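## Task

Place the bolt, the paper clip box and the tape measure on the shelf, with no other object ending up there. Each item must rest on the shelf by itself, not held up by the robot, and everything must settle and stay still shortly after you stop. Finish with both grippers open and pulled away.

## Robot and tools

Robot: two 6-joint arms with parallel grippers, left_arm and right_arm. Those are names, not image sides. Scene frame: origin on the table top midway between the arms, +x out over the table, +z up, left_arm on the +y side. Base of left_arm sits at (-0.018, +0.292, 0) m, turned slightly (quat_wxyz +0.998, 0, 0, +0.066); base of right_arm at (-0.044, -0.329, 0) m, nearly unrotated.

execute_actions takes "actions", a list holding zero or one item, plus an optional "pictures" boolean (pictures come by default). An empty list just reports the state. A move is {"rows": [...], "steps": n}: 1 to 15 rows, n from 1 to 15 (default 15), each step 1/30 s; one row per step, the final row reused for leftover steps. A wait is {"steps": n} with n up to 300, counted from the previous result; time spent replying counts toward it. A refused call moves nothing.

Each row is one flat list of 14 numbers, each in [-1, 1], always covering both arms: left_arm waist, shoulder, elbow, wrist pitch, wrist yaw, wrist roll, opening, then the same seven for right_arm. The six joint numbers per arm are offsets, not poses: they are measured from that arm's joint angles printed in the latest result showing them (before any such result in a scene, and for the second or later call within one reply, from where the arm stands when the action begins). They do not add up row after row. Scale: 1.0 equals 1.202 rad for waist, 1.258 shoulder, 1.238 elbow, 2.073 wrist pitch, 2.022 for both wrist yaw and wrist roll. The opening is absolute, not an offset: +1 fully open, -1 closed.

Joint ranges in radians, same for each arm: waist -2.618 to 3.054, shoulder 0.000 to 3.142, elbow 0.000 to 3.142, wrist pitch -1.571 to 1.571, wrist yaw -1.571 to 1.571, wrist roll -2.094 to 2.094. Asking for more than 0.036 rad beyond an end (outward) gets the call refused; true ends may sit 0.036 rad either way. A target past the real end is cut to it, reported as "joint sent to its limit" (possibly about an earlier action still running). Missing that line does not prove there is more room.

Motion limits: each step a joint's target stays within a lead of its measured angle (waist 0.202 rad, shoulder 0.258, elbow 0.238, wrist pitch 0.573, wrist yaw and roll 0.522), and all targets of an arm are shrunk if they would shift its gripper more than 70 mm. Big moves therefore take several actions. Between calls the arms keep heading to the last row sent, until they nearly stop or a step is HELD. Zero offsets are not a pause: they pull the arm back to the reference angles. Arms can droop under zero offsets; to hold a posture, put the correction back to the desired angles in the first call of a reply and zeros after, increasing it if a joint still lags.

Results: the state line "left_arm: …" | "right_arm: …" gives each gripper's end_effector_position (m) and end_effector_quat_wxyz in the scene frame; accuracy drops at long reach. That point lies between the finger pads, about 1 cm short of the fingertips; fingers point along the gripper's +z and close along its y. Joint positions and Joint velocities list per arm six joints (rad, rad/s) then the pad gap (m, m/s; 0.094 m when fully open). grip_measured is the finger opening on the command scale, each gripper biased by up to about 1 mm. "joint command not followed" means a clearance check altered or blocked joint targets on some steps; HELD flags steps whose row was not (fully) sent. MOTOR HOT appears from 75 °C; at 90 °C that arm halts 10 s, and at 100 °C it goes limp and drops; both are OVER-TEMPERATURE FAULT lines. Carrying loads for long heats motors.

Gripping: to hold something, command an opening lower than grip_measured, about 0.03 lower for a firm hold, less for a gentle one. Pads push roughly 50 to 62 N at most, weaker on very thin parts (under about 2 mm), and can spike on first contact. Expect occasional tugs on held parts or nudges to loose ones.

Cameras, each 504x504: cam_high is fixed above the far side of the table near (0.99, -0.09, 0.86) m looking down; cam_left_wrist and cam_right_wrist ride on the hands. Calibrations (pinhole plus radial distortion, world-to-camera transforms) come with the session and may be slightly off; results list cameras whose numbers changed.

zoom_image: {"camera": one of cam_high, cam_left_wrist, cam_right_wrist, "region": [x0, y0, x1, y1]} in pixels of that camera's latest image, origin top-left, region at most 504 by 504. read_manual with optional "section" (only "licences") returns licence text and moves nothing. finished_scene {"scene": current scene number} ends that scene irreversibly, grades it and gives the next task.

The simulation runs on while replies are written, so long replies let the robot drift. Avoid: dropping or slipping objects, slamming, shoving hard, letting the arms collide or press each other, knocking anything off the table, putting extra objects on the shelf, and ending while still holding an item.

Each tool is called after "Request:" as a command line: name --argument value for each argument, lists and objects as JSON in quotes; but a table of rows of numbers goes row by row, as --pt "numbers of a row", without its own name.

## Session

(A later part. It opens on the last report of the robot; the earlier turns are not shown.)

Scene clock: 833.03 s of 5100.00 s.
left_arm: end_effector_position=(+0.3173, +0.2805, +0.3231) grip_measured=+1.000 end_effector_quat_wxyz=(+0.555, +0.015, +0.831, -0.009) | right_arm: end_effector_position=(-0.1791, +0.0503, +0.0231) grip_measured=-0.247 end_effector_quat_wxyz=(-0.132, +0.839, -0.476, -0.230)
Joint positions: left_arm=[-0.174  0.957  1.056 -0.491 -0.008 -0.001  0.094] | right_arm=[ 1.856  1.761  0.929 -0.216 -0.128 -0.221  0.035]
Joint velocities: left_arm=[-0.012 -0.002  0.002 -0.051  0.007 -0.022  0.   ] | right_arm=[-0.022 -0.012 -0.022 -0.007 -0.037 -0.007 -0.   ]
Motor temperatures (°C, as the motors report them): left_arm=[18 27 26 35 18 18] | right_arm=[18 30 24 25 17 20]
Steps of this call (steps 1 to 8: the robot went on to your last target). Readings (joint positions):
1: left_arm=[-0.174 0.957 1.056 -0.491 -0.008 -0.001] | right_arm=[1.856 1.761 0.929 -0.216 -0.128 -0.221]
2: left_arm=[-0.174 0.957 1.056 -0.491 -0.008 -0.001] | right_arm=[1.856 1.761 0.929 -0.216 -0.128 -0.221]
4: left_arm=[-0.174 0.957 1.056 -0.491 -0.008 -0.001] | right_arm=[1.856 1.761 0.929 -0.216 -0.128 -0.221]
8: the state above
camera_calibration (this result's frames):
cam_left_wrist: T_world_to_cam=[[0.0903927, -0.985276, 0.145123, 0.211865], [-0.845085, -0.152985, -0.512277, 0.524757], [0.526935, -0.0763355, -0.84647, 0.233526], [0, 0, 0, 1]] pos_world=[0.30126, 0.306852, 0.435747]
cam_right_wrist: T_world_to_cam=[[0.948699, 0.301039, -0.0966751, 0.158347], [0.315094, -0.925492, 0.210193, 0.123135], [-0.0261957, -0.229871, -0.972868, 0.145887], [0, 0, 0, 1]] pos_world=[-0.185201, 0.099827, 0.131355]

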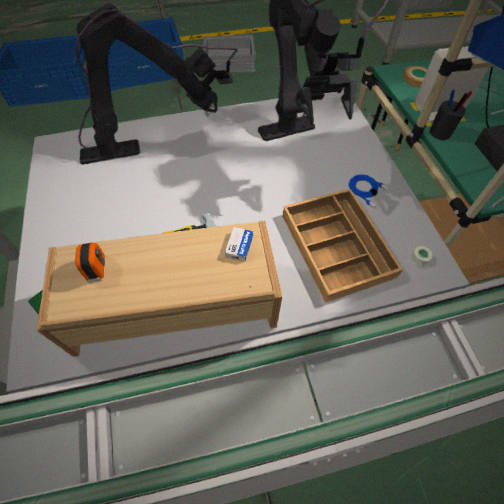

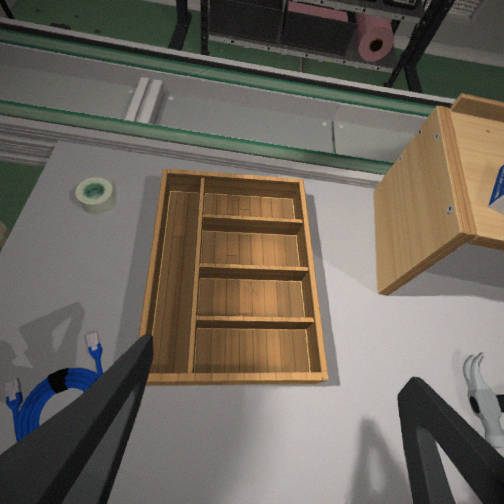

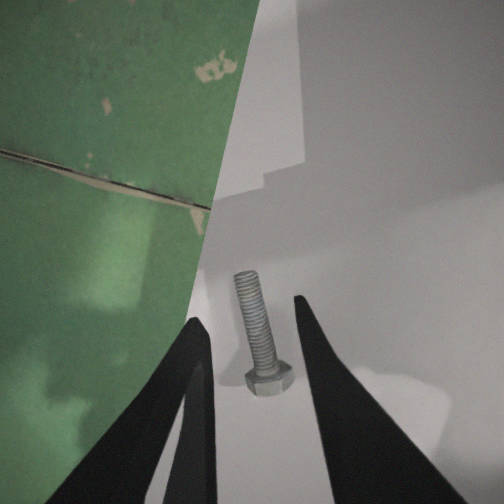

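Request:
execute_actions --actions '[{"rows":[ [0,0,0,0,0,0,1,0,0.007,-0.005,0.003,0,0,-0.28], [0,0,0,0,0,0,1,0,0.009,-0.005,0.003,0,0,-0.31], [0,0,0,0,0,0,1,0,0.011,-0.005,0.003,0,0,-0.34], [0,0,0,0,0,0,1,0,0.013,-0.005,0.003,0,0,-0.37], [0,0,0,0,0,0,1,0,0.015,-0.005,0.003,0,0,-0.40], [0,0,0,0,0,0,1,0,0.017,-0.005,0.003,0,0,-0.40], [0,0,0,0,0,0,1,0,0.019,-0.005,0.003,0,0,-0.40], [0,0,0,0,0,0,1,0,0.021,-0.005,0.003,0,0,-0.40], [0,0,0,0,0,0,1,0,0.022,-0.005,0.003,0,0,-0.40]],"steps":15}]'

Scene clock: 848.07 s of 5100.00 s.
left_arm: end_effector_position=(+0.3173, +0.2805, +0.3231) grip_measured=+1.000 end_effector_quat_wxyz=(+0.555, +0.015, +0.831, -0.009) | right_arm: end_effector_position=(-0.1787, +0.0490, +0.0164) grip_measured=-0.397 end_effector_quat_wxyz=(-0.126, +0.840, -0.477, -0.224)
Joint positions: left_arm=[-0.174  0.957  1.056 -0.491 -0.008 -0.001  0.094] | right_arm=[ 1.856  1.779  0.929 -0.215 -0.128 -0.221  0.028]
Joint velocities: left_arm=[-0.002 -0.012  0.007 -0.022 -0.037  0.022  0.   ] | right_arm=[ 0.002  0.007 -0.007  0.007 -0.022  0.007 -0.   ]
Motor temperatures (°C, as the motors report them): left_arm=[18 27 26 35 18 18] | right_arm=[18 30 24 24 17 20]
Steps of this call (steps 1 to 15: the robot went on to your last target; steps 16 to 90: nothing new was sent; then 11.53 s passed at rest; steps 91 to 105: all 15 steps of this action). Readings (joint positions):
91: left_arm=[-0.174 0.957 1.056 -0.491 -0.008 -0.001] | right_arm=[1.856 1.761 0.929 -0.216 -0.128 -0.221]
92: left_arm=[-0.174 0.957 1.056 -0.491 -0.008 -0.001] | right_arm=[1.856 1.761 0.929 -0.216 -0.128 -0.221]
94: left_arm=[-0.174 0.957 1.056 -0.491 -0.008 -0.001] | right_arm=[1.856 1.761 0.929 -0.216 -0.128 -0.221]
98: left_arm=[-0.174 0.957 1.056 -0.491 -0.008 -0.001] | right_arm=[1.856 1.766 0.929 -0.215 -0.128 -0.221]
105: the state above
camera_calibration (this result's frames):
cam_left_wrist: T_world_to_cam=[[0.0903927, -0.985276, 0.145123, 0.211865], [-0.845085, -0.152985, -0.512277, 0.524757], [0.526935, -0.0763355, -0.84647, 0.233526], [0, 0, 0, 1]] pos_world=[0.30126, 0.306852, 0.435747]
cam_right_wrist: T_world_to_cam=[[0.949143, 0.299513, -0.0970556, 0.157899], [0.314094, -0.922055, 0.226184, 0.122511], [-0.0217453, -0.245166, -0.969237, 0.140586], [0, 0, 0, 1]] pos_world=[-0.185291, 0.100136, 0.123876]

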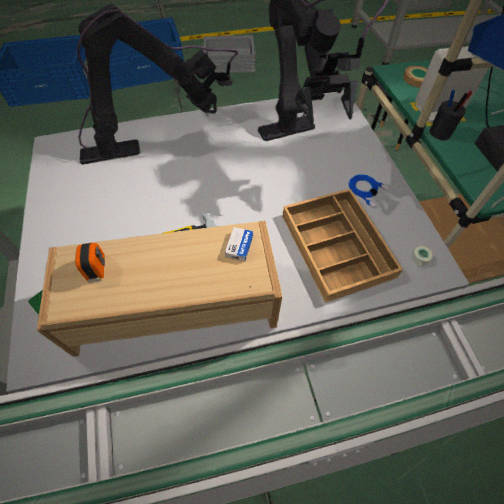

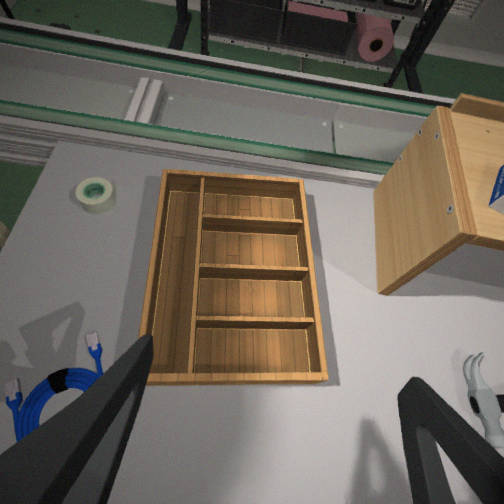

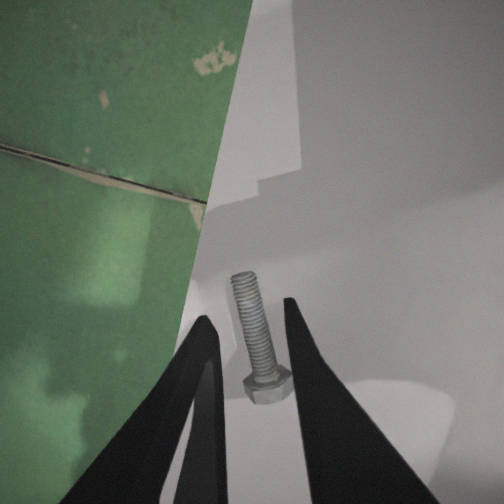

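Request:
execute_actions --actions '[{"rows":[ [0,0,0,0,0,0,1,0,0.008,-0.005,0.003,0,0,-0.42], [0,0,0,0,0,0,1,0,0.010,-0.005,0.003,0,0,-0.44], [0,0,0,0,0,0,1,0,0.012,-0.005,0.003,0,0,-0.46], [0,0,0,0,0,0,1,0,0.014,-0.005,0.003,0,0,-0.48], [0,0,0,0,0,0,1,0,0.016,-0.005,0.003,0,0,-0.50], [0,0,0,0,0,0,1,0,0.017,-0.005,0.003,0,0,-0.50]],"steps":13}]'

Request:
zoom_image --camera "cam_right_wrist" --region '[160,240,360,440]'

Scene clock: 853.07 s of 5100.00 s.
left_arm: end_effector_position=(+0.3173, +0.2805, +0.3231) grip_measured=+1.000 end_effector_quat_wxyz=(+0.555, +0.015, +0.831, -0.009) | right_arm: end_effector_position=(-0.1785, +0.0483, +0.0130) grip_measured=-0.497 end_effector_quat_wxyz=(-0.123, +0.841, -0.478, -0.222)
Joint positions: left_arm=[-0.174  0.957  1.056 -0.491 -0.008 -0.001  0.094] | right_arm=[ 1.856  1.788  0.929 -0.213 -0.128 -0.221  0.024]
Joint velocities: left_arm=[-0.017 -0.002 -0.032 -0.051  0.051 -0.037  0.   ] | right_arm=[ 0.007  0.007  0.002 -0.066  0.022  0.007  0.   ]
Motor temperatures (°C, as the motors report them): left_arm=[18 27 26 35 18 18] | right_arm=[18 30 24 24 17 20]
Steps of this call (steps 1 to 15: the robot went on to your last target; steps 16 to 90: nothing new was sent; then 1.57 s passed at rest; steps 91 to 103: all 13 steps of this action). Readings (joint positions):
91: left_arm=[-0.174 0.957 1.056 -0.491 -0.008 -0.001] | right_arm=[1.856 1.779 0.929 -0.215 -0.128 -0.221]
92: left_arm=[-0.174 0.957 1.056 -0.491 -0.008 -0.001] | right_arm=[1.856 1.779 0.929 -0.215 -0.128 -0.221]
94: left_arm=[-0.174 0.957 1.056 -0.491 -0.008 -0.001] | right_arm=[1.856 1.779 0.929 -0.215 -0.128 -0.221]
98: left_arm=[-0.174 0.957 1.056 -0.491 -0.008 -0.001] | right_arm=[1.856 1.783 0.929 -0.214 -0.128 -0.221]
103: the state above
camera_calibration (this result's frames):
cam_left_wrist: T_world_to_cam=[[0.0903927, -0.985276, 0.145123, 0.211865], [-0.845085, -0.152985, -0.512277, 0.524757], [0.526935, -0.0763355, -0.84647, 0.233526], [0, 0, 0, 1]] pos_world=[0.30126, 0.306852, 0.435747]
cam_right_wrist: T_world_to_cam=[[0.94936, 0.298766, -0.097232, 0.157656], [0.313579, -0.920285, 0.233973, 0.122368], [-0.019578, -0.252614, -0.967369, 0.137815], [0, 0, 0, 1]] pos_world=[-0.185346, 0.100325, 0.120016]

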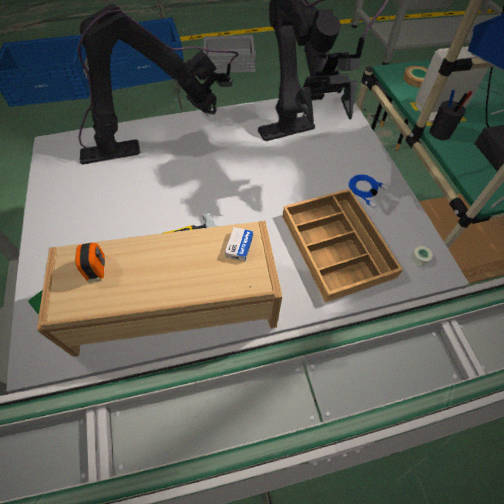

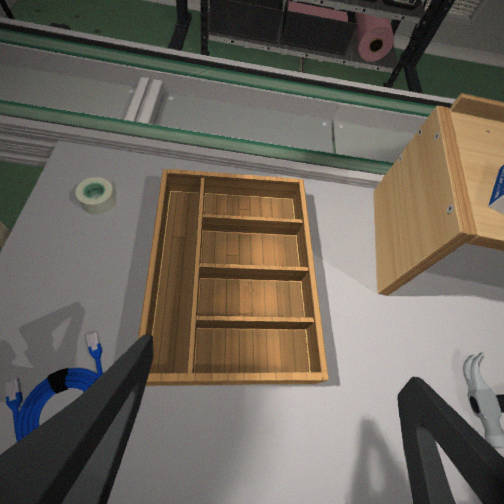

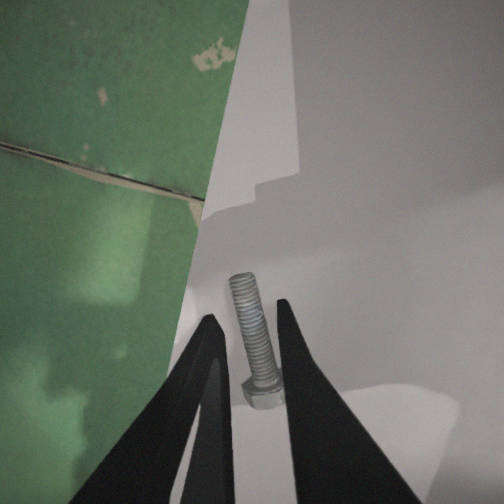

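Region (160, 240, 360, 440) of cam_right_wrist's 504x504 image, scaled by 2.520, with more detail than that image has.

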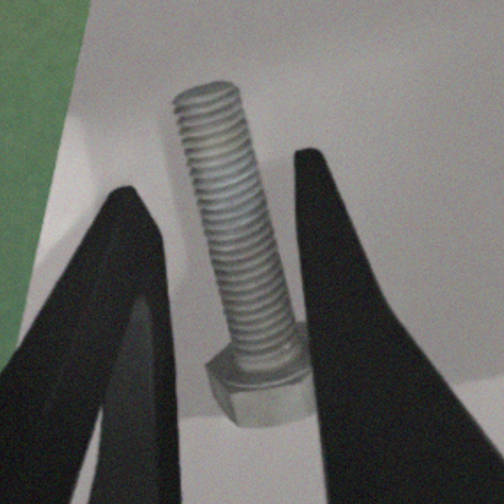

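Request:
execute_actions --actions '[{"rows":[ [0,0,0,0,0,0,1,0,0.004,0,0,0,0,-0.54], [0,0,0,0,0,0,1,0,0.004,0,0,0,0,-0.58], [0,0,0,0,0,0,1,0,0.004,0,0,0,0,-0.62], [0,0,0,0,0,0,1,0,0.004,0,0,0,0,-0.65], [0,0,0,0,0,0,1,0,0.004,0,0,0,0,-0.68], [0,0,0,0,0,0,1,0,0.004,0,0,0,0,-0.71], [0,0,0,0,0,0,1,0,0.004,0,0,0,0,-0.73], [0,0,0,0,0,0,1,0,0.004,0,0,0,0,-0.75], [0,0,0,0,0,0,1,0,0.004,0,0,0,0,-0.77], [0,0,0,0,0,0,1,0,0.004,0,0,0,0,-0.78], [0,0,0,0,0,0,1,0,0.004,0,0,0,0,-0.79], [0,0,0,0,0,0,1,0,0.004,0,0,0,0,-0.80], [0,0,0,0,0,0,1,0,0.004,0,0,0,0,-0.81], [0,0,0,0,0,0,1,0,0.004,0,0,0,0,-0.82]],"steps":15}]' --pictures false

Request:
execute_actions --actions '[{"steps":6}]'

Scene clock: 863.03 s of 5100.00 s.
left_arm: end_effector_position=(+0.3173, +0.2805, +0.3231) grip_measured=+1.000 end_effector_quat_wxyz=(+0.555, +0.015, +0.831, -0.009) | right_arm: end_effector_position=(-0.1785, +0.0483, +0.0130) grip_measured=-0.815 end_effector_quat_wxyz=(-0.123, +0.841, -0.478, -0.222)
Joint positions: left_arm=[-0.174  0.957  1.056 -0.491 -0.008 -0.001  0.094] | right_arm=[ 1.856  1.788  0.929 -0.213 -0.128 -0.221  0.009]
Joint velocities: left_arm=[ 0.012 -0.012 -0.007  0.007  0.007 -0.11   0.   ] | right_arm=[-0.007  0.007  0.012  0.022 -0.037 -0.022 -0.001]
Motor temperatures (°C, as the motors report them): left_arm=[18 27 26 35 18 18] | right_arm=[18 29 24 24 17 20]
Steps of this call (steps 1 to 15: the robot went on to your last target; steps 16 to 90: nothing new was sent; then 6.47 s passed at rest; steps 91 to 105: all 15 steps of this action). Readings (joint positions):
91: left_arm=[-0.174 0.957 1.056 -0.491 -0.008 -0.001] | right_arm=[1.856 1.788 0.929 -0.213 -0.128 -0.221]
92: left_arm=[-0.174 0.957 1.056 -0.491 -0.008 -0.001] | right_arm=[1.856 1.788 0.929 -0.213 -0.128 -0.221]
94: left_arm=[-0.174 0.957 1.056 -0.491 -0.008 -0.001] | right_arm=[1.856 1.788 0.929 -0.213 -0.128 -0.221]
98: left_arm=[-0.174 0.957 1.056 -0.491 -0.008 -0.001] | right_arm=[1.856 1.788 0.929 -0.213 -0.128 -0.221]
105: the state above

Scene clock: 863.23 s of 5100.00 s.
left_arm: end_effector_position=(+0.3173, +0.2805, +0.3231) grip_measured=+1.000 end_effector_quat_wxyz=(+0.555, +0.015, +0.831, -0.009) | right_arm: end_effector_position=(-0.1785, +0.0483, +0.0130) grip_measured=-0.815 end_effector_quat_wxyz=(-0.123, +0.841, -0.478, -0.222)
Joint positions: left_arm=[-0.174  0.957  1.056 -0.491 -0.008 -0.001  0.094] | right_arm=[ 1.856  1.788  0.929 -0.213 -0.128 -0.221  0.009]
Joint velocities: left_arm=[-0.012  0.007 -0.012 -0.022 -0.154 -0.037  0.   ] | right_arm=[-0.007 -0.012  0.007 -0.007  0.022 -0.066 -0.   ]
Motor temperatures (°C, as the motors report them): left_arm=[18 27 26 35 18 18] | right_arm=[18 30 24 24 17 20]
Steps of this call (steps 1 to 6: the robot went on to your last target). Readings (joint positions):
1: left_arm=[-0.174 0.957 1.056 -0.491 -0.008 -0.001] | right_arm=[1.856 1.788 0.929 -0.213 -0.128 -0.221]
2: left_arm=[-0.174 0.957 1.056 -0.491 -0.008 -0.001] | right_arm=[1.856 1.788 0.929 -0.213 -0.128 -0.221]
4: left_arm=[-0.174 0.957 1.056 -0.491 -0.008 -0.001] | right_arm=[1.856 1.788 0.929 -0.213 -0.128 -0.221]
6: the state above
camera_calibration (this result's frames):
cam_left_wrist: T_world_to_cam=[[0.0903927, -0.985276, 0.145123, 0.211865], [-0.845085, -0.152985, -0.512277, 0.524757], [0.526935, -0.0763355, -0.84647, 0.233526], [0, 0, 0, 1]] pos_world=[0.30126, 0.306852, 0.435747]
cam_right_wrist: T_world_to_cam=[[0.94936, 0.298766, -0.097232, 0.157656], [0.313579, -0.920285, 0.233973, 0.122368], [-0.019578, -0.252614, -0.967369, 0.137815], [0, 0, 0, 1]] pos_world=[-0.185346, 0.100325, 0.120016]

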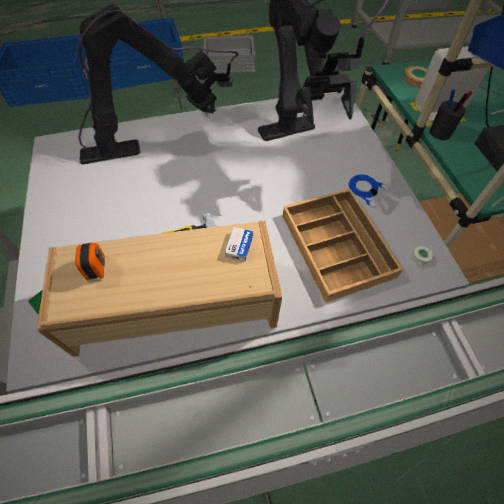

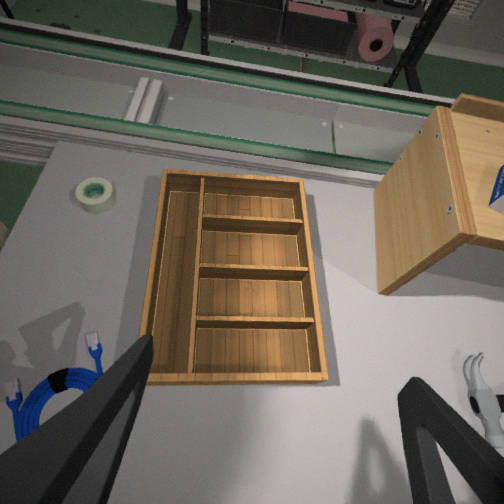

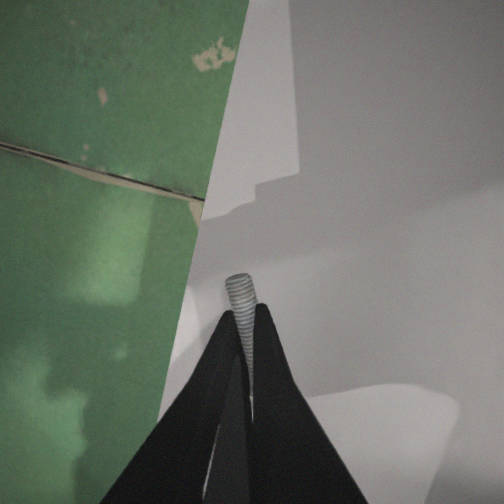

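Request:
execute_actions --actions '[{"rows":[ [0,0,0,0,0,0,1,0,0.004,0,0,0,0,-0.825], [0,0,0,0,0,0,1,0,0.004,0,0,0,0,-0.83], [0,0,0,0,0,0,1,0,0.004,0,0,0,0,-0.835], [0,0,0,0,0,0,1,0,0.004,0,0,0,0,-0.84], [0,0,0,0,0,0,1,0,0.004,0,0,0,0,-0.845], [0,0,0,0,0,0,1,0,0.004,0,0,0,0,-0.85]],"steps":10}]'

Request:
zoom_image --camera "cam_right_wrist" --region '[170,250,330,410]'

Scene clock: 869.47 s of 5100.00 s.
left_arm: end_effector_position=(+0.3173, +0.2805, +0.3231) grip_measured=+1.000 end_effector_quat_wxyz=(+0.555, +0.015, +0.831, -0.009) | right_arm: end_effector_position=(-0.1785, +0.0483, +0.0130) grip_measured=-0.839 end_effector_quat_wxyz=(-0.123, +0.841, -0.478, -0.222)
Joint positions: left_arm=[-0.174  0.957  1.056 -0.491 -0.008 -0.001  0.094] | right_arm=[ 1.856  1.788  0.929 -0.213 -0.128 -0.221  0.008]
Joint velocities: left_arm=[ 0.002  0.007 -0.002 -0.007 -0.022  0.037  0.   ] | right_arm=[ 0.002  0.002 -0.002 -0.051  0.022 -0.022  0.001]
Motor temperatures (°C, as the motors report them): left_arm=[18 27 26 36 18 18] | right_arm=[18 30 24 24 17 20]
Steps of this call (steps 1 to 15: the robot went on to your last target; steps 16 to 90: nothing new was sent; then 2.90 s passed at rest; steps 91 to 100: all 10 steps of this action). Readings (joint positions):
91: left_arm=[-0.174 0.957 1.056 -0.491 -0.008 -0.001] | right_arm=[1.856 1.788 0.929 -0.213 -0.128 -0.221]
92: left_arm=[-0.174 0.957 1.056 -0.491 -0.008 -0.001] | right_arm=[1.856 1.788 0.929 -0.213 -0.128 -0.221]
94: left_arm=[-0.174 0.957 1.056 -0.491 -0.008 -0.001] | right_arm=[1.856 1.788 0.929 -0.213 -0.128 -0.221]
98: left_arm=[-0.174 0.957 1.056 -0.491 -0.008 -0.001] | right_arm=[1.856 1.788 0.929 -0.213 -0.128 -0.221]
100: the state above
camera_calibration (this result's frames):
cam_left_wrist: T_world_to_cam=[[0.0903927, -0.985276, 0.145123, 0.211865], [-0.845085, -0.152985, -0.512277, 0.524757], [0.526935, -0.0763355, -0.84647, 0.233526], [0, 0, 0, 1]] pos_world=[0.30126, 0.306852, 0.435747]
cam_right_wrist: T_world_to_cam=[[0.94936, 0.298766, -0.097232, 0.157656], [0.313579, -0.920285, 0.233973, 0.122368], [-0.019578, -0.252614, -0.967369, 0.137815], [0, 0, 0, 1]] pos_world=[-0.185346, 0.100325, 0.120016]

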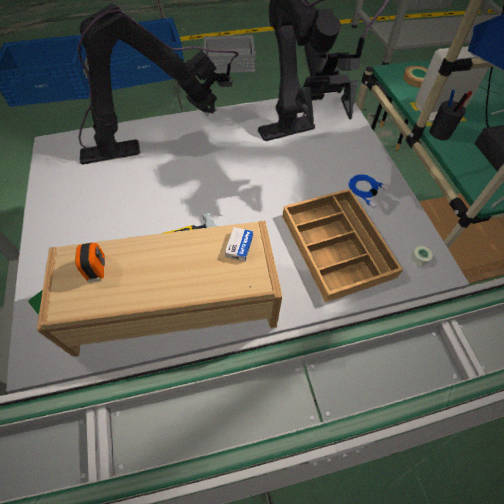

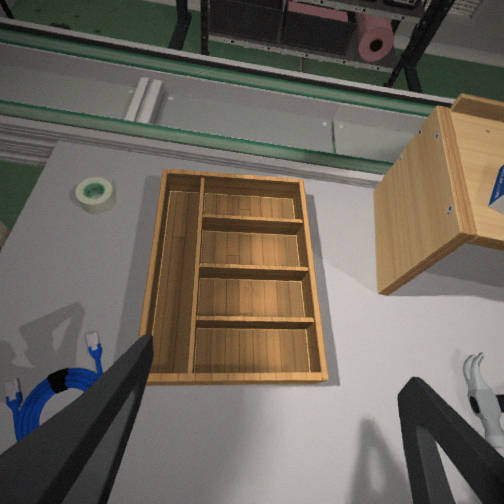

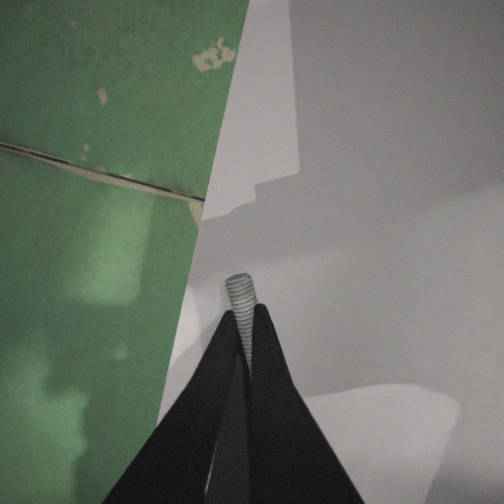

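Region (170, 250, 330, 410) of cam_right_wrist's 504x504 image, scaled by 3.150, with more detail than that image has.

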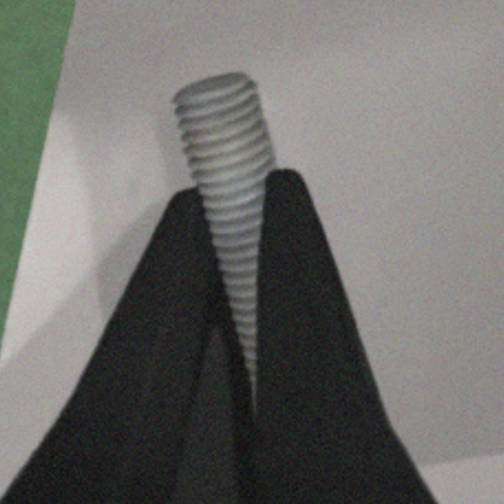

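Request:
execute_actions --actions '[{"rows":[ [0,0,0,0,0,0,1,0,0.004,0,0,0,0,-0.80], [0,0,0,0,0,0,1,0,0.004,0,0,0,0,-0.74], [0,0,0,0,0,0,1,0,0.004,0,0,0,0,-0.68], [0,0,0,0,0,0,1,0,0.006,0,0.003,0,0,-0.62], [0,0,0,0,0,0,1,0,0.008,0,0.005,0,0,-0.60], [0,0,0,0,0,0,1,0,0.010,0,0.007,0,0,-0.60], [0,0,0,0,0,0,1,0,0.012,0,0.009,0,0,-0.60], [0,0,0,0,0,0,1,0,0.014,0,0.010,0,0,-0.60], [0,0,0,0,0,0,1,0,0.016,0,0.011,0,0,-0.60], [0,0,0,0,0,0,1,0,0.018,0,0.011,0,0,-0.60], [0,0,0,0,0,0,1,0,0.020,0,0.011,0,0,-0.60], [0,0,0,0,0,0,1,0,0.022,0,0.011,0,0,-0.60], [0,0,0,0,0,0,1,0,0.024,0,0.011,0,0,-0.60]],"steps":15}]' --pictures false

Request:
execute_actions --actions '[{"steps":8}]'

Scene clock: 875.83 s of 5100.00 s.
left_arm: end_effector_position=(+0.3173, +0.2805, +0.3231) grip_measured=+1.000 end_effector_quat_wxyz=(+0.555, +0.015, +0.831, -0.009) | right_arm: end_effector_position=(-0.1795, +0.0519, +0.0127) grip_measured=-0.603 end_effector_quat_wxyz=(-0.128, +0.840, -0.477, -0.226)
Joint positions: left_arm=[-0.174  0.957  1.056 -0.491 -0.008 -0.001  0.094] | right_arm=[ 1.856  1.795  0.929 -0.192 -0.128 -0.221  0.019]
Joint velocities: left_arm=[-0.007 -0.002 -0.002 -0.007  0.11  -0.066  0.   ] | right_arm=[-0.012  0.056 -0.012  0.022  0.007  0.007 -0.001]
Motor temperatures (°C, as the motors report them): left_arm=[18 26 26 36 18 18] | right_arm=[18 30 24 24 17 20]
Steps of this call (steps 1 to 15: the robot went on to your last target; steps 16 to 90: nothing new was sent; then 2.87 s passed at rest; steps 91 to 105: all 15 steps of this action). Readings (joint positions):
91: left_arm=[-0.174 0.957 1.056 -0.491 -0.008 -0.001] | right_arm=[1.856 1.788 0.929 -0.213 -0.128 -0.221]
92: left_arm=[-0.174 0.957 1.056 -0.491 -0.008 -0.001] | right_arm=[1.856 1.788 0.929 -0.213 -0.128 -0.221]
94: left_arm=[-0.174 0.957 1.056 -0.491 -0.008 -0.001] | right_arm=[1.856 1.788 0.929 -0.213 -0.128 -0.221]
98: left_arm=[-0.174 0.957 1.056 -0.491 -0.008 -0.001] | right_arm=[1.856 1.788 0.929 -0.209 -0.128 -0.221]
105: the state above

Scene clock: 876.10 s of 5100.00 s.
left_arm: end_effector_position=(+0.3173, +0.2805, +0.3231) grip_measured=+1.000 end_effector_quat_wxyz=(+0.555, +0.015, +0.831, -0.009) | right_arm: end_effector_position=(-0.1797, +0.0525, +0.0127) grip_measured=-0.603 end_effector_quat_wxyz=(-0.129, +0.839, -0.477, -0.227)
Joint positions: left_arm=[-0.174  0.957  1.056 -0.491 -0.008 -0.001  0.094] | right_arm=[ 1.856  1.796  0.929 -0.189 -0.128 -0.221  0.019]
Joint velocities: left_arm=[ 0.012 -0.012 -0.007 -0.022  0.154 -0.007  0.   ] | right_arm=[ 0.012 -0.002 -0.017  0.022 -0.022 -0.051  0.001]
Motor temperatures (°C, as the motors report them): left_arm=[18 26 26 36 18 18] | right_arm=[18 30 24 24 17 20]
Steps of this call (steps 1 to 8: the robot went on to your last target). Readings (joint positions):
1: left_arm=[-0.174 0.957 1.056 -0.491 -0.008 -0.001] | right_arm=[1.856 1.796 0.929 -0.191 -0.128 -0.221]
2: left_arm=[-0.174 0.957 1.056 -0.491 -0.008 -0.001] | right_arm=[1.856 1.796 0.929 -0.191 -0.128 -0.221]
4: left_arm=[-0.174 0.957 1.056 -0.491 -0.008 -0.001] | right_arm=[1.856 1.796 0.929 -0.189 -0.128 -0.221]
8: the state above
camera_calibration (this result's frames):
cam_left_wrist: T_world_to_cam=[[0.0903927, -0.985276, 0.145123, 0.211865], [-0.845085, -0.152985, -0.512277, 0.524757], [0.526935, -0.0763355, -0.84647, 0.233526], [0, 0, 0, 1]] pos_world=[0.30126, 0.306852, 0.435747]
cam_right_wrist: T_world_to_cam=[[0.948926, 0.300259, -0.096873, 0.157372], [0.314592, -0.923765, 0.218382, 0.127262], [-0.0239167, -0.237704, -0.971043, 0.137061], [0, 0, 0, 1]] pos_world=[-0.186092, 0.102888, 0.120545]

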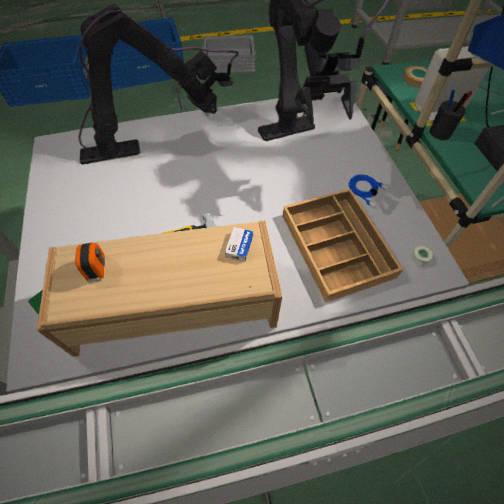

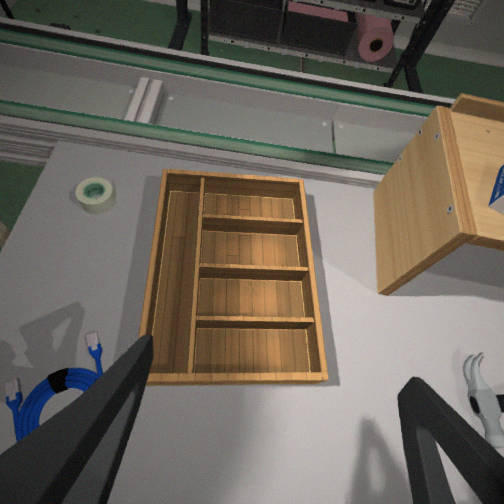

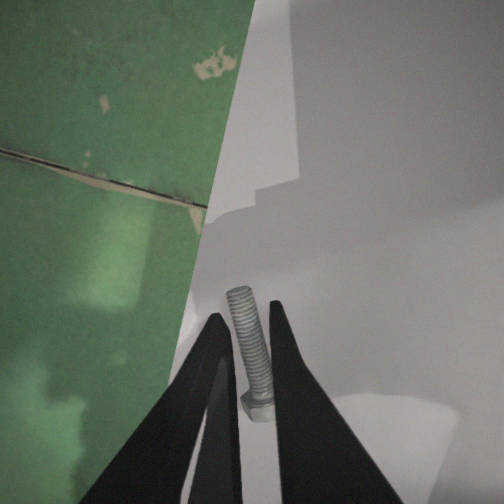

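Request:
execute_actions --actions '[{"rows":[ [0,0,0,0,0,0,1,0,0.0,0,0,0,0,-0.63], [0,0,0,0,0,0,1,0,-0.004,0,0,0,0,-0.66], [0,0,0,0,0,0,1,0,-0.004,0,0,0,0,-0.69], [0,0,0,0,0,0,1,0,-0.004,0,0,0,0,-0.72], [0,0,0,0,0,0,1,0,-0.004,0,0,0,0,-0.75], [0,0,0,0,0,0,1,0,-0.004,0,0,0,0,-0.77], [0,0,0,0,0,0,1,0,-0.004,0,0,0,0,-0.79], [0,0,0,0,0,0,1,0,-0.004,0,0,0,0,-0.81], [0,0,0,0,0,0,1,0,-0.004,0,0,0,0,-0.82], [0,0,0,0,0,0,1,0,-0.004,0,0,0,0,-0.83], [0,0,0,0,0,0,1,0,-0.004,0,0,0,0,-0.84], [0,0,0,0,0,0,1,0,-0.004,0,0,0,0,-0.85], [0,0,0,0,0,0,1,0,-0.004,0,0,0,0,-0.86], [0,0,0,0,0,0,1,0,-0.004,0,0,0,0,-0.87], [0,0,0,0,0,0,1,0,-0.004,0,0,0,0,-0.875]],"steps":15}]' --pictures false

Request:
execute_actions --actions '[{"steps":8}]'

Request:
zoom_image --camera "cam_right_wrist" --region '[170,250,330,410]'

Scene clock: 895.67 s of 5100.00 s.
left_arm: end_effector_position=(+0.3173, +0.2805, +0.3231) grip_measured=+1.000 end_effector_quat_wxyz=(+0.555, +0.015, +0.831, -0.009) | right_arm: end_effector_position=(-0.1798, +0.0527, +0.0128) grip_measured=-0.858 end_effector_quat_wxyz=(-0.129, +0.839, -0.476, -0.227)
Joint positions: left_arm=[-0.174  0.957  1.056 -0.491 -0.008 -0.001  0.094] | right_arm=[ 1.856  1.796  0.929 -0.188 -0.128 -0.221  0.007]
Joint velocities: left_arm=[ 0.007 -0.007  0.007 -0.022  0.007 -0.022  0.   ] | right_arm=[-0.007 -0.002  0.002  0.022 -0.022 -0.051 -0.004]
Motor temperatures (°C, as the motors report them): left_arm=[18 26 26 36 18 18] | right_arm=[18 29 24 24 17 20]
Steps of this call (steps 1 to 15: the robot went on to your last target; steps 16 to 90: nothing new was sent; then 16.07 s passed at rest; steps 91 to 105: all 15 steps of this action). Readings (joint positions):
91: left_arm=[-0.174 0.957 1.056 -0.491 -0.008 -0.001] | right_arm=[1.856 1.796 0.929 -0.188 -0.128 -0.221]
92: left_arm=[-0.174 0.957 1.056 -0.491 -0.008 -0.001] | right_arm=[1.856 1.796 0.929 -0.188 -0.128 -0.221]
94: left_arm=[-0.174 0.957 1.056 -0.491 -0.008 -0.001] | right_arm=[1.856 1.796 0.929 -0.188 -0.128 -0.221]
98: left_arm=[-0.174 0.957 1.056 -0.491 -0.008 -0.001] | right_arm=[1.856 1.796 0.929 -0.188 -0.128 -0.221]
105: the state above

Scene clock: 895.93 s of 5100.00 s.
left_arm: end_effector_position=(+0.3173, +0.2805, +0.3231) grip_measured=+1.000 end_effector_quat_wxyz=(+0.555, +0.015, +0.831, -0.009) | right_arm: end_effector_position=(-0.1798, +0.0527, +0.0128) grip_measured=-0.859 end_effector_quat_wxyz=(-0.129, +0.839, -0.476, -0.227)
Joint positions: left_arm=[-0.174  0.957  1.056 -0.491 -0.008 -0.001  0.094] | right_arm=[ 1.856  1.796  0.929 -0.188 -0.128 -0.221  0.007]
Joint velocities: left_arm=[ 0.002 -0.002 -0.022 -0.081 -0.022 -0.081  0.   ] | right_arm=[ 0.002 -0.017  0.002 -0.007 -0.022 -0.022 -0.   ]
Motor temperatures (°C, as the motors report them): left_arm=[18 26 26 36 18 18] | right_arm=[18 29 24 24 17 20]
Steps of this call (steps 1 to 8: the robot went on to your last target). Readings (joint positions):
1: left_arm=[-0.174 0.957 1.056 -0.491 -0.008 -0.001] | right_arm=[1.856 1.796 0.929 -0.188 -0.128 -0.221]
2: left_arm=[-0.174 0.957 1.056 -0.491 -0.008 -0.001] | right_arm=[1.856 1.796 0.929 -0.188 -0.128 -0.221]
4: left_arm=[-0.174 0.957 1.056 -0.491 -0.008 -0.001] | right_arm=[1.856 1.796 0.929 -0.188 -0.128 -0.221]
8: the state above
camera_calibration (this result's frames):
cam_left_wrist: T_world_to_cam=[[0.0903927, -0.985276, 0.145123, 0.211865], [-0.845085, -0.152985, -0.512277, 0.524757], [0.526935, -0.0763355, -0.84647, 0.233526], [0, 0, 0, 1]] pos_world=[0.30126, 0.306852, 0.435747]
cam_right_wrist: T_world_to_cam=[[0.948905, 0.30033, -0.0968553, 0.157369], [0.314638, -0.923924, 0.217638, 0.127428], [-0.0241237, -0.236992, -0.971212, 0.137114], [0, 0, 0, 1]] pos_world=[-0.186115, 0.102966, 0.120676]

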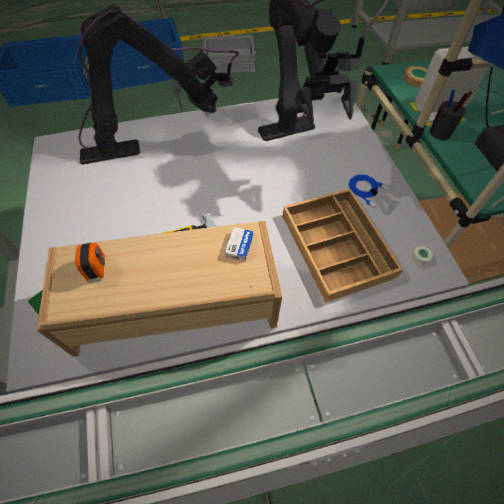

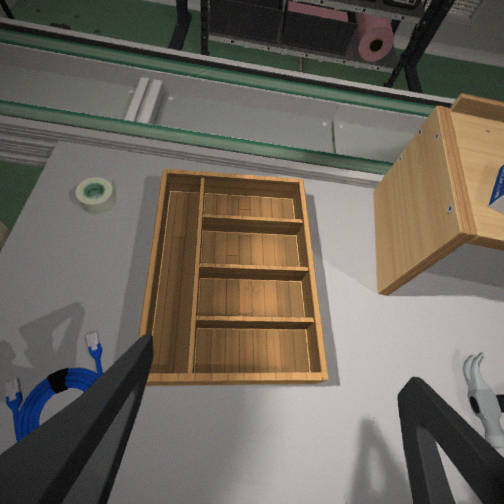

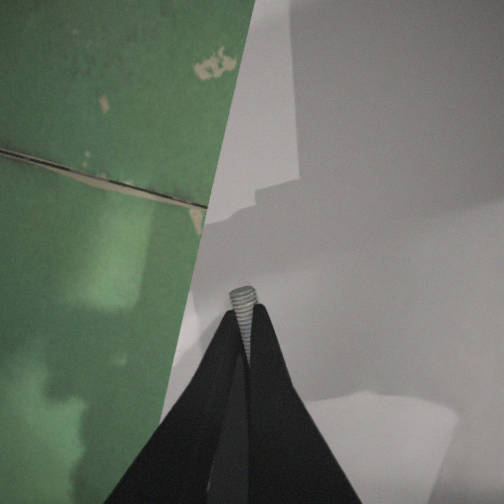

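Region (170, 250, 330, 410) of cam_right_wrist's 504x504 image, scaled by 3.150, with more detail than that image has.

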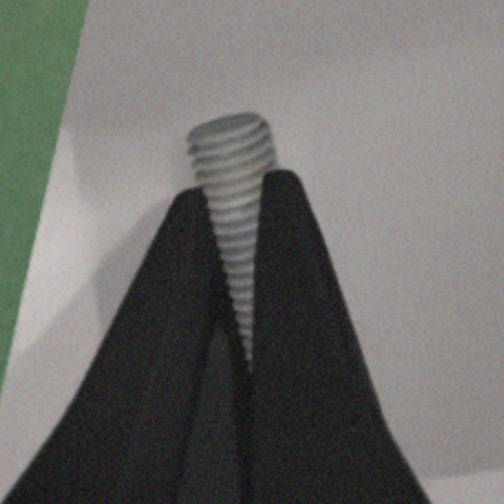

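Request:
execute_actions --actions '[{"rows":[ [0,0,0,0,0,0,1,0,-0.006,0.004,0,0,0,-0.88], [0,0,0,0,0,0,1,0,-0.010,0.008,0,0,0,-0.885], [0,0,0,0,0,0,1,0,-0.014,0.012,0,0,0,-0.885], [0,0,0,0,0,0,1,0,-0.019,0.016,-0.003,0,0,-0.885], [0,0,0,0,0,0,1,0,-0.025,0.021,-0.008,0,0,-0.885], [0,0,0,0,0,0,1,0,-0.032,0.027,-0.015,0,0,-0.885], [0,0,0,0,0,0,1,0,-0.040,0.034,-0.023,0,0,-0.885], [0,0,0,0,0,0,1,0,-0.048,0.042,-0.032,0,0,-0.885], [0,0,0,0,0,0,1,0,-0.056,0.050,-0.041,0,0,-0.885], [0,0,0,0,0,0,1,0,-0.064,0.058,-0.050,0,0,-0.885], [0,0,0,0,0,0,1,0,-0.072,0.066,-0.059,0,0,-0.885], [0,0,0,0,0,0,1,0,-0.079,0.073,-0.067,0,0,-0.885], [0,0,0,0,0,0,1,0,-0.085,0.079,-0.074,0,0,-0.885], [0,0,0,0,0,0,1,0,-0.089,0.083,-0.079,0,0,-0.885], [0,0,0,0,0,0,1,0,-0.091,0.085,-0.082,0,0,-0.885]],"steps":15}]' --pictures false

Request:
execute_actions --actions '[{"steps":8}]'

Scene clock: 911.43 s of 5100.00 s.
left_arm: end_effector_position=(+0.3173, +0.2805, +0.3231) grip_measured=+1.000 end_effector_quat_wxyz=(+0.555, +0.015, +0.831, -0.009) | right_arm: end_effector_position=(-0.1824, +0.0619, +0.0591) grip_measured=-0.867 end_effector_quat_wxyz=(-0.147, +0.834, -0.471, -0.246)
Joint positions: left_arm=[-0.174  0.957  1.056 -0.491 -0.008 -0.001  0.094] | right_arm=[ 1.856  1.707  1.003 -0.298 -0.128 -0.221  0.006]
Joint velocities: left_arm=[-0.012  0.007  0.002 -0.095  0.095 -0.007  0.   ] | right_arm=[-0.012 -0.256  0.247 -0.256 -0.007 -0.051 -0.001]
Motor temperatures (°C, as the motors report them): left_arm=[18 26 26 36 18 18] | right_arm=[18 30 24 24 17 20]
Steps of this call (steps 1 to 15: the robot went on to your last target; steps 16 to 90: nothing new was sent; then 12.00 s passed at rest; steps 91 to 105: all 15 steps of this action). Readings (joint positions):
91: left_arm=[-0.174 0.957 1.056 -0.491 -0.008 -0.001] | right_arm=[1.856 1.796 0.929 -0.188 -0.128 -0.221]
92: left_arm=[-0.174 0.957 1.056 -0.491 -0.008 -0.001] | right_arm=[1.856 1.796 0.929 -0.188 -0.128 -0.221]
94: left_arm=[-0.174 0.957 1.056 -0.491 -0.008 -0.001] | right_arm=[1.856 1.796 0.929 -0.188 -0.128 -0.221]
98: left_arm=[-0.174 0.957 1.056 -0.491 -0.008 -0.001] | right_arm=[1.856 1.779 0.935 -0.212 -0.128 -0.221]
105: the state above

Scene clock: 911.70 s of 5100.00 s.
left_arm: end_effector_position=(+0.3173, +0.2805, +0.3231) grip_measured=+1.000 end_effector_quat_wxyz=(+0.555, +0.015, +0.831, -0.009) | right_arm: end_effector_position=(-0.1820, +0.0605, +0.0671) grip_measured=-0.867 end_effector_quat_wxyz=(-0.146, +0.834, -0.472, -0.245)
Joint positions: left_arm=[-0.174  0.957  1.056 -0.491 -0.008 -0.001  0.094] | right_arm=[ 1.856  1.689  1.018 -0.333 -0.128 -0.221  0.006]
Joint velocities: left_arm=[-0.002 -0.007 -0.007 -0.051 -0.037 -0.007  0.   ] | right_arm=[-0.012 -0.012  0.022 -0.139 -0.007 -0.066 -0.001]
Motor temperatures (°C, as the motors report them): left_arm=[18 26 26 36 18 18] | right_arm=[18 30 24 24 17 20]
Steps of this call (steps 1 to 8: the robot went on to your last target). Readings (joint positions):
1: left_arm=[-0.174 0.957 1.056 -0.491 -0.008 -0.001] | right_arm=[1.856 1.699 1.010 -0.303 -0.128 -0.221]
2: left_arm=[-0.174 0.957 1.056 -0.491 -0.008 -0.001] | right_arm=[1.856 1.693 1.015 -0.307 -0.128 -0.221]
4: left_arm=[-0.174 0.957 1.056 -0.491 -0.008 -0.001] | right_arm=[1.856 1.689 1.018 -0.313 -0.128 -0.221]
8: the state above
camera_calibration (this result's frames):
cam_left_wrist: T_world_to_cam=[[0.0903927, -0.985276, 0.145123, 0.211865], [-0.845085, -0.152985, -0.512277, 0.524757], [0.526935, -0.0763355, -0.84647, 0.233526], [0, 0, 0, 1]] pos_world=[0.30126, 0.306852, 0.435747]
cam_right_wrist: T_world_to_cam=[[0.94751, 0.305123, -0.0955191, 0.161809], [0.317425, -0.933501, 0.166782, 0.127998], [-0.0382781, -0.188348, -0.981356, 0.186826], [0, 0, 0, 1]] pos_world=[-0.186795, 0.105303, 0.177451]

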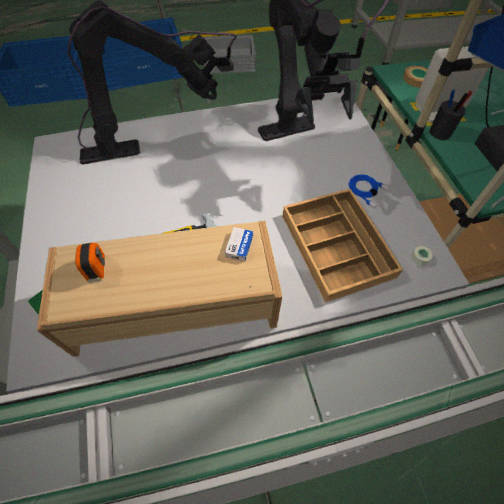

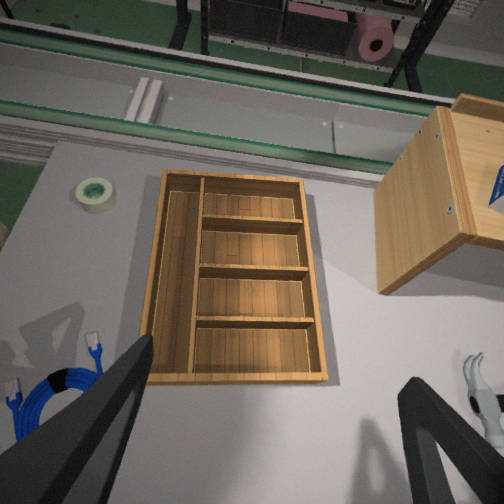

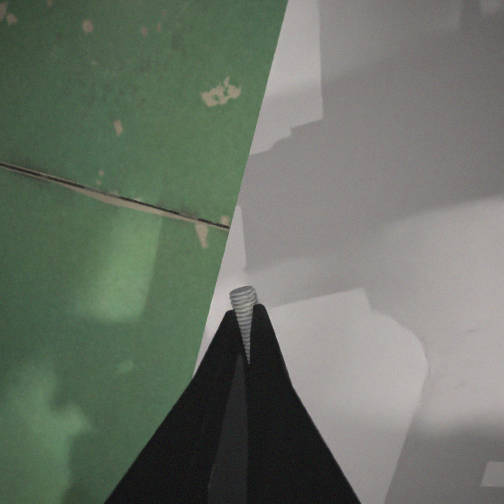

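Request:
execute_actions --actions '[{"rows":[ [0,0,0,0,0,0,1,-0.003,-0.006,0.014,-0.010,0.002,0.003,-0.885], [0,0,0,0,0,0,1,-0.009,-0.009,0.022,-0.013,0.005,0.008,-0.885], [0,0,0,0,0,0,1,-0.018,-0.013,0.032,-0.017,0.010,0.015,-0.885], [0,0,0,0,0,0,1,-0.031,-0.018,0.045,-0.022,0.015,0.024,-0.885], [0,0,0,0,0,0,1,-0.046,-0.023,0.059,-0.029,0.021,0.034,-0.885], [0,0,0,0,0,0,1,-0.064,-0.029,0.077,-0.038,0.027,0.044,-0.885], [0,0,0,0,0,0,1,-0.086,-0.035,0.097,-0.048,0.033,0.055,-0.885], [0,0,0,0,0,0,1,-0.110,-0.041,0.119,-0.060,0.040,0.066,-0.885], [0,0,0,0,0,0,1,-0.137,-0.047,0.143,-0.073,0.046,0.077,-0.885], [0,0,0,0,0,0,1,-0.168,-0.053,0.168,-0.088,0.052,0.087,-0.885], [0,0,0,0,0,0,1,-0.199,-0.058,0.195,-0.103,0.058,0.097,-0.885], [0,0,0,0,0,0,1,-0.229,-0.063,0.223,-0.119,0.063,0.105,-0.885], [0,0,0,0,0,0,1,-0.260,-0.066,0.251,-0.136,0.067,0.111,-0.885], [0,0,0,0,0,0,1,-0.290,-0.069,0.280,-0.152,0.069,0.115,-0.885], [0,0,0,0,0,0,1,-0.320,-0.070,0.310,-0.169,0.070,0.116,-0.885]],"steps":15}]' --pictures false

Request:
execute_actions --actions '[{"rows":[ [0,0,0,0,0,0,1,-0.122,-0.012,0.119,-0.091,0.012,0.02,-0.885], [0,0,0,0,0,0,1,-0.153,-0.012,0.147,-0.108,0.012,0.02,-0.885], [0,0,0,0,0,0,1,-0.183,-0.012,0.176,-0.124,0.012,0.02,-0.885], [0,0,0,0,0,0,1,-0.214,-0.012,0.204,-0.140,0.012,0.02,-0.885], [0,0,0,0,0,0,1,-0.244,-0.012,0.231,-0.156,0.012,0.02,-0.885], [0,0,0,0,0,0,1,-0.275,-0.012,0.256,-0.170,0.012,0.02,-0.885], [0,0,0,0,0,0,1,-0.305,-0.012,0.280,-0.184,0.012,0.02,-0.885], [0,0,0,0,0,0,1,-0.336,-0.012,0.302,-0.197,0.012,0.02,-0.885], [0,0,0,0,0,0,1,-0.366,-0.012,0.322,-0.208,0.012,0.02,-0.885], [0,0,0,0,0,0,1,-0.397,-0.012,0.339,-0.218,0.012,0.02,-0.885], [0,0,0,0,0,0,1,-0.427,-0.012,0.354,-0.227,0.012,0.02,-0.885], [0,0,0,0,0,0,1,-0.458,-0.012,0.366,-0.234,0.012,0.02,-0.885], [0,0,0,0,0,0,1,-0.488,-0.012,0.375,-0.239,0.012,0.02,-0.885], [0,0,0,0,0,0,1,-0.519,-0.012,0.381,-0.242,0.012,0.02,-0.885], [0,0,0,0,0,0,1,-0.549,-0.012,0.383,-0.243,0.012,0.02,-0.885]],"steps":15}]' --pictures false

Request:
execute_actions --actions '[{"rows":[ [0,0,0,0,0,0,1,-0.122,-0.008,0.022,-0.015,0,0,-0.885], [0,0,0,0,0,0,1,-0.153,-0.008,0.022,-0.015,0,0,-0.885], [0,0,0,0,0,0,1,-0.183,-0.008,0.022,-0.015,0,0,-0.885], [0,0,0,0,0,0,1,-0.214,-0.008,0.022,-0.015,0,0,-0.885], [0,0,0,0,0,0,1,-0.244,-0.008,0.022,-0.015,0,0,-0.885], [0,0,0,0,0,0,1,-0.275,-0.008,0.022,-0.015,0,0,-0.885], [0,0,0,0,0,0,1,-0.305,-0.008,0.022,-0.015,0,0,-0.885], [0,0,0,0,0,0,1,-0.336,-0.008,0.022,-0.015,0,0,-0.885], [0,0,0,0,0,0,1,-0.366,-0.008,0.022,-0.015,0,0,-0.885], [0,0,0,0,0,0,1,-0.397,-0.008,0.022,-0.015,0,0,-0.885], [0,0,0,0,0,0,1,-0.427,-0.008,0.022,-0.015,0,0,-0.885], [0,0,0,0,0,0,1,-0.458,-0.008,0.022,-0.015,0,0,-0.885], [0,0,0,0,0,0,1,-0.486,-0.008,0.022,-0.015,0,0,-0.885], [0,0,0,0,0,0,1,-0.512,-0.008,0.022,-0.015,0,0,-0.885], [0,0,0,0,0,0,1,-0.536,-0.008,0.022,-0.015,0,0,-0.885]],"steps":15}]' --pictures false

Request:
execute_actions --actions '[{"rows":[ [0,0,0,0,0,0,1,-0.102,-0.008,0.015,0,0,0,-0.885], [0,0,0,0,0,0,1,-0.122,-0.008,0.015,0,0,0,-0.885], [0,0,0,0,0,0,1,-0.140,-0.008,0.015,0,0,0,-0.885], [0,0,0,0,0,0,1,-0.156,-0.008,0.015,0,0,0,-0.885], [0,0,0,0,0,0,1,-0.170,-0.008,0.015,0,0,0,-0.885], [0,0,0,0,0,0,1,-0.181,-0.008,0.015,0,0,0,-0.885], [0,0,0,0,0,0,1,-0.190,-0.008,0.015,0,0,0,-0.885], [0,0,0,0,0,0,1,-0.196,-0.008,0.015,0,0,0,-0.885], [0,0,0,0,0,0,1,-0.200,-0.008,0.015,0,0,0,-0.885]],"steps":15}]'

Scene clock: 977.37 s of 5100.00 s.
left_arm: end_effector_position=(+0.3173, +0.2805, +0.3231) grip_measured=+1.000 end_effector_quat_wxyz=(+0.555, +0.015, +0.831, -0.009) | right_arm: end_effector_position=(-0.0358, +0.1196, +0.1731) grip_measured=-0.867 end_effector_quat_wxyz=(-0.242, +0.672, -0.655, -0.245)
Joint positions: left_arm=[-0.174  0.957  1.056 -0.491 -0.008 -0.001  0.094] | right_arm=[ 1.539  1.635  1.318 -0.551 -0.035 -0.047  0.006]
Joint velocities: left_arm=[ 0.002  0.002 -0.002  0.007  0.066 -0.007  0.   ] | right_arm=[-1.096 -0.188  1.126 -0.711  0.3    0.374  0.001]
Motor temperatures (°C, as the motors report them): left_arm=[18 26 26 36 18 18] | right_arm=[18 30 25 24 17 20]
Steps of this call (steps 1 to 30: the robot went on to your last target; steps 31 to 90: nothing new was sent; then 62.17 s passed at rest; steps 91 to 105: all 15 steps of this action). Readings (joint positions):
91: left_arm=[-0.174 0.957 1.056 -0.491 -0.008 -0.001] | right_arm=[1.856 1.689 1.018 -0.346 -0.128 -0.221]
92: left_arm=[-0.174 0.957 1.056 -0.491 -0.008 -0.001] | right_arm=[1.856 1.689 1.018 -0.347 -0.128 -0.220]
94: left_arm=[-0.174 0.957 1.056 -0.491 -0.008 -0.001] | right_arm=[1.850 1.689 1.025 -0.356 -0.126 -0.210]
98: left_arm=[-0.174 0.957 1.056 -0.491 -0.008 -0.001] | right_arm=[1.786 1.685 1.088 -0.406 -0.105 -0.162]
105: the state above

Scene clock: 977.87 s of 5100.00 s.
left_arm: end_effector_position=(+0.3173, +0.2805, +0.3231) grip_measured=+1.000 end_effector_quat_wxyz=(+0.555, +0.015, +0.831, -0.009) | right_arm: end_effector_position=(+0.2109, +0.0275, +0.2889) grip_measured=-0.867 end_effector_quat_wxyz=(+0.318, -0.432, +0.827, +0.168)
Joint positions: left_arm=[-0.174  0.957  1.056 -0.491 -0.008 -0.001  0.094] | right_arm=[ 0.944  1.633  1.761 -0.963 -0.017 -0.015  0.006]
Joint velocities: left_arm=[ 0.012  0.002 -0.012 -0.022 -0.037 -0.022  0.   ] | right_arm=[-1.009 -0.002  0.212 -0.403  0.051  0.037  0.   ]
Motor temperatures (°C, as the motors report them): left_arm=[18 26 26 36 18 18] | right_arm=[18 30 25 24 17 20]
Steps of this call (steps 1 to 15: all 15 steps of this action). Readings (joint positions):
1: left_arm=[-0.174 0.957 1.056 -0.491 -0.008 -0.001] | right_arm=[1.495 1.633 1.362 -0.582 -0.032 -0.040]
2: left_arm=[-0.174 0.957 1.056 -0.491 -0.008 -0.001] | right_arm=[1.449 1.633 1.409 -0.614 -0.032 -0.035]
4: left_arm=[-0.174 0.957 1.056 -0.491 -0.008 -0.001] | right_arm=[1.353 1.633 1.493 -0.672 -0.028 -0.027]
8: left_arm=[-0.174 0.957 1.056 -0.491 -0.008 -0.001] | right_arm=[1.192 1.633 1.628 -0.794 -0.020 -0.018]
15: the state above

Scene clock: 978.37 s of 5100.00 s.
left_arm: end_effector_position=(+0.3173, +0.2805, +0.3231) grip_measured=+1.000 end_effector_quat_wxyz=(+0.555, +0.015, +0.831, -0.009) | right_arm: end_effector_position=(+0.3644, -0.1750, +0.2890) grip_measured=-0.867 end_effector_quat_wxyz=(+0.350, -0.173, +0.918, +0.068)
Joint positions: left_arm=[-0.174  0.957  1.056 -0.491 -0.008 -0.001  0.094] | right_arm=[ 0.354  1.633  1.767 -0.976 -0.018 -0.015  0.006]
Joint velocities: left_arm=[-0.032 -0.002 -0.012 -0.022  0.022  0.051  0.   ] | right_arm=[-0.945  0.007  0.007  0.11  -0.037  0.051 -0.001]
Motor temperatures (°C, as the motors report them): left_arm=[18 26 26 36 18 18] | right_arm=[18 30 25 24 17 20]
Steps of this call (steps 1 to 15: all 15 steps of this action). Readings (joint positions):
1: left_arm=[-0.174 0.957 1.056 -0.491 -0.008 -0.001] | right_arm=[0.902 1.633 1.766 -0.970 -0.020 -0.015]
2: left_arm=[-0.174 0.957 1.056 -0.491 -0.008 -0.001] | right_arm=[0.856 1.633 1.767 -0.970 -0.021 -0.015]
4: left_arm=[-0.174 0.957 1.056 -0.491 -0.008 -0.001] | right_arm=[0.759 1.633 1.767 -0.971 -0.021 -0.015]
8: left_arm=[-0.174 0.957 1.056 -0.491 -0.008 -0.001] | right_arm=[0.599 1.633 1.767 -0.974 -0.018 -0.015]
15: the state above

Scene clock: 978.87 s of 5100.00 s.
left_arm: end_effector_position=(+0.3173, +0.2805, +0.3231) grip_measured=+1.000 end_effector_quat_wxyz=(+0.555, +0.015, +0.831, -0.009) | right_arm: end_effector_position=(+0.3894, -0.2762, +0.2889) grip_measured=-0.867 end_effector_quat_wxyz=(+0.355, -0.063, +0.932, +0.025)
Joint positions: left_arm=[-0.174  0.957  1.056 -0.491 -0.008 -0.001  0.094] | right_arm=[ 0.115  1.633  1.767 -0.976 -0.017 -0.015  0.006]
Joint velocities: left_arm=[-0.027 -0.007 -0.002 -0.037  0.022 -0.022  0.   ] | right_arm=[ 0.002  0.022 -0.007 -0.022 -0.051 -0.007 -0.   ]
Motor temperatures (°C, as the motors report them): left_arm=[18 26 26 36 18 18] | right_arm=[18 30 25 24 17 20]
Steps of this call (steps 1 to 15: all 15 steps of this action). Readings (joint positions):
1: left_arm=[-0.174 0.957 1.056 -0.491 -0.008 -0.001] | right_arm=[0.317 1.633 1.767 -0.976 -0.020 -0.015]
2: left_arm=[-0.174 0.957 1.056 -0.491 -0.008 -0.001] | right_arm=[0.279 1.633 1.767 -0.976 -0.021 -0.015]
4: left_arm=[-0.174 0.957 1.056 -0.491 -0.008 -0.001] | right_arm=[0.206 1.633 1.767 -0.976 -0.019 -0.015]
8: left_arm=[-0.174 0.957 1.056 -0.491 -0.008 -0.001] | right_arm=[0.128 1.633 1.767 -0.976 -0.017 -0.015]
15: the state above
camera_calibration (this result's frames):
cam_left_wrist: T_world_to_cam=[[0.0903927, -0.985276, 0.145123, 0.211865], [-0.845085, -0.152985, -0.512277, 0.524757], [0.526935, -0.0763355, -0.84647, 0.233526], [0, 0, 0, 1]] pos_world=[0.30126, 0.306852, 0.435747]
cam_right_wrist: T_world_to_cam=[[-0.0726782, -0.987066, -0.142895, -0.20166], [-0.997252, 0.0698585, 0.0246582, 0.425471], [-0.0143568, 0.144294, -0.989431, 0.447902], [0, 0, 0, 1]] pos_world=[0.416076, -0.293404, 0.40386]

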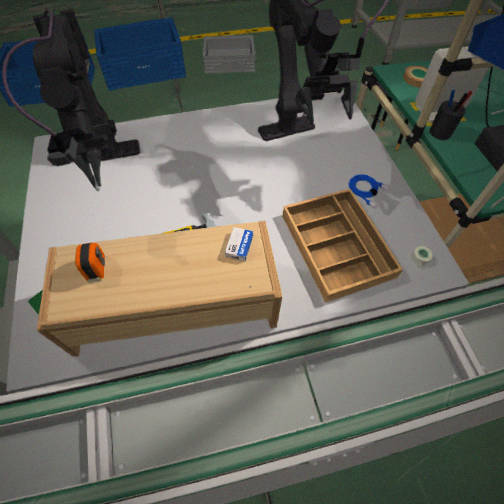

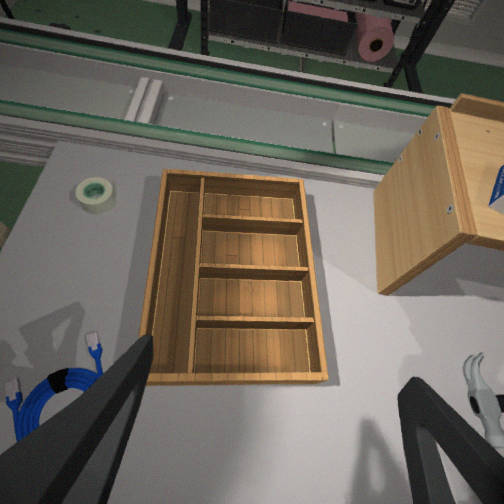

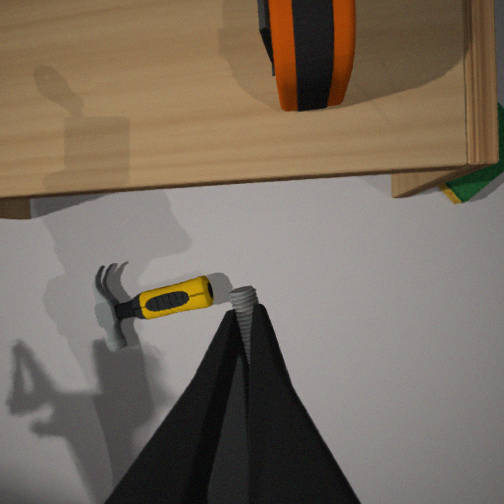

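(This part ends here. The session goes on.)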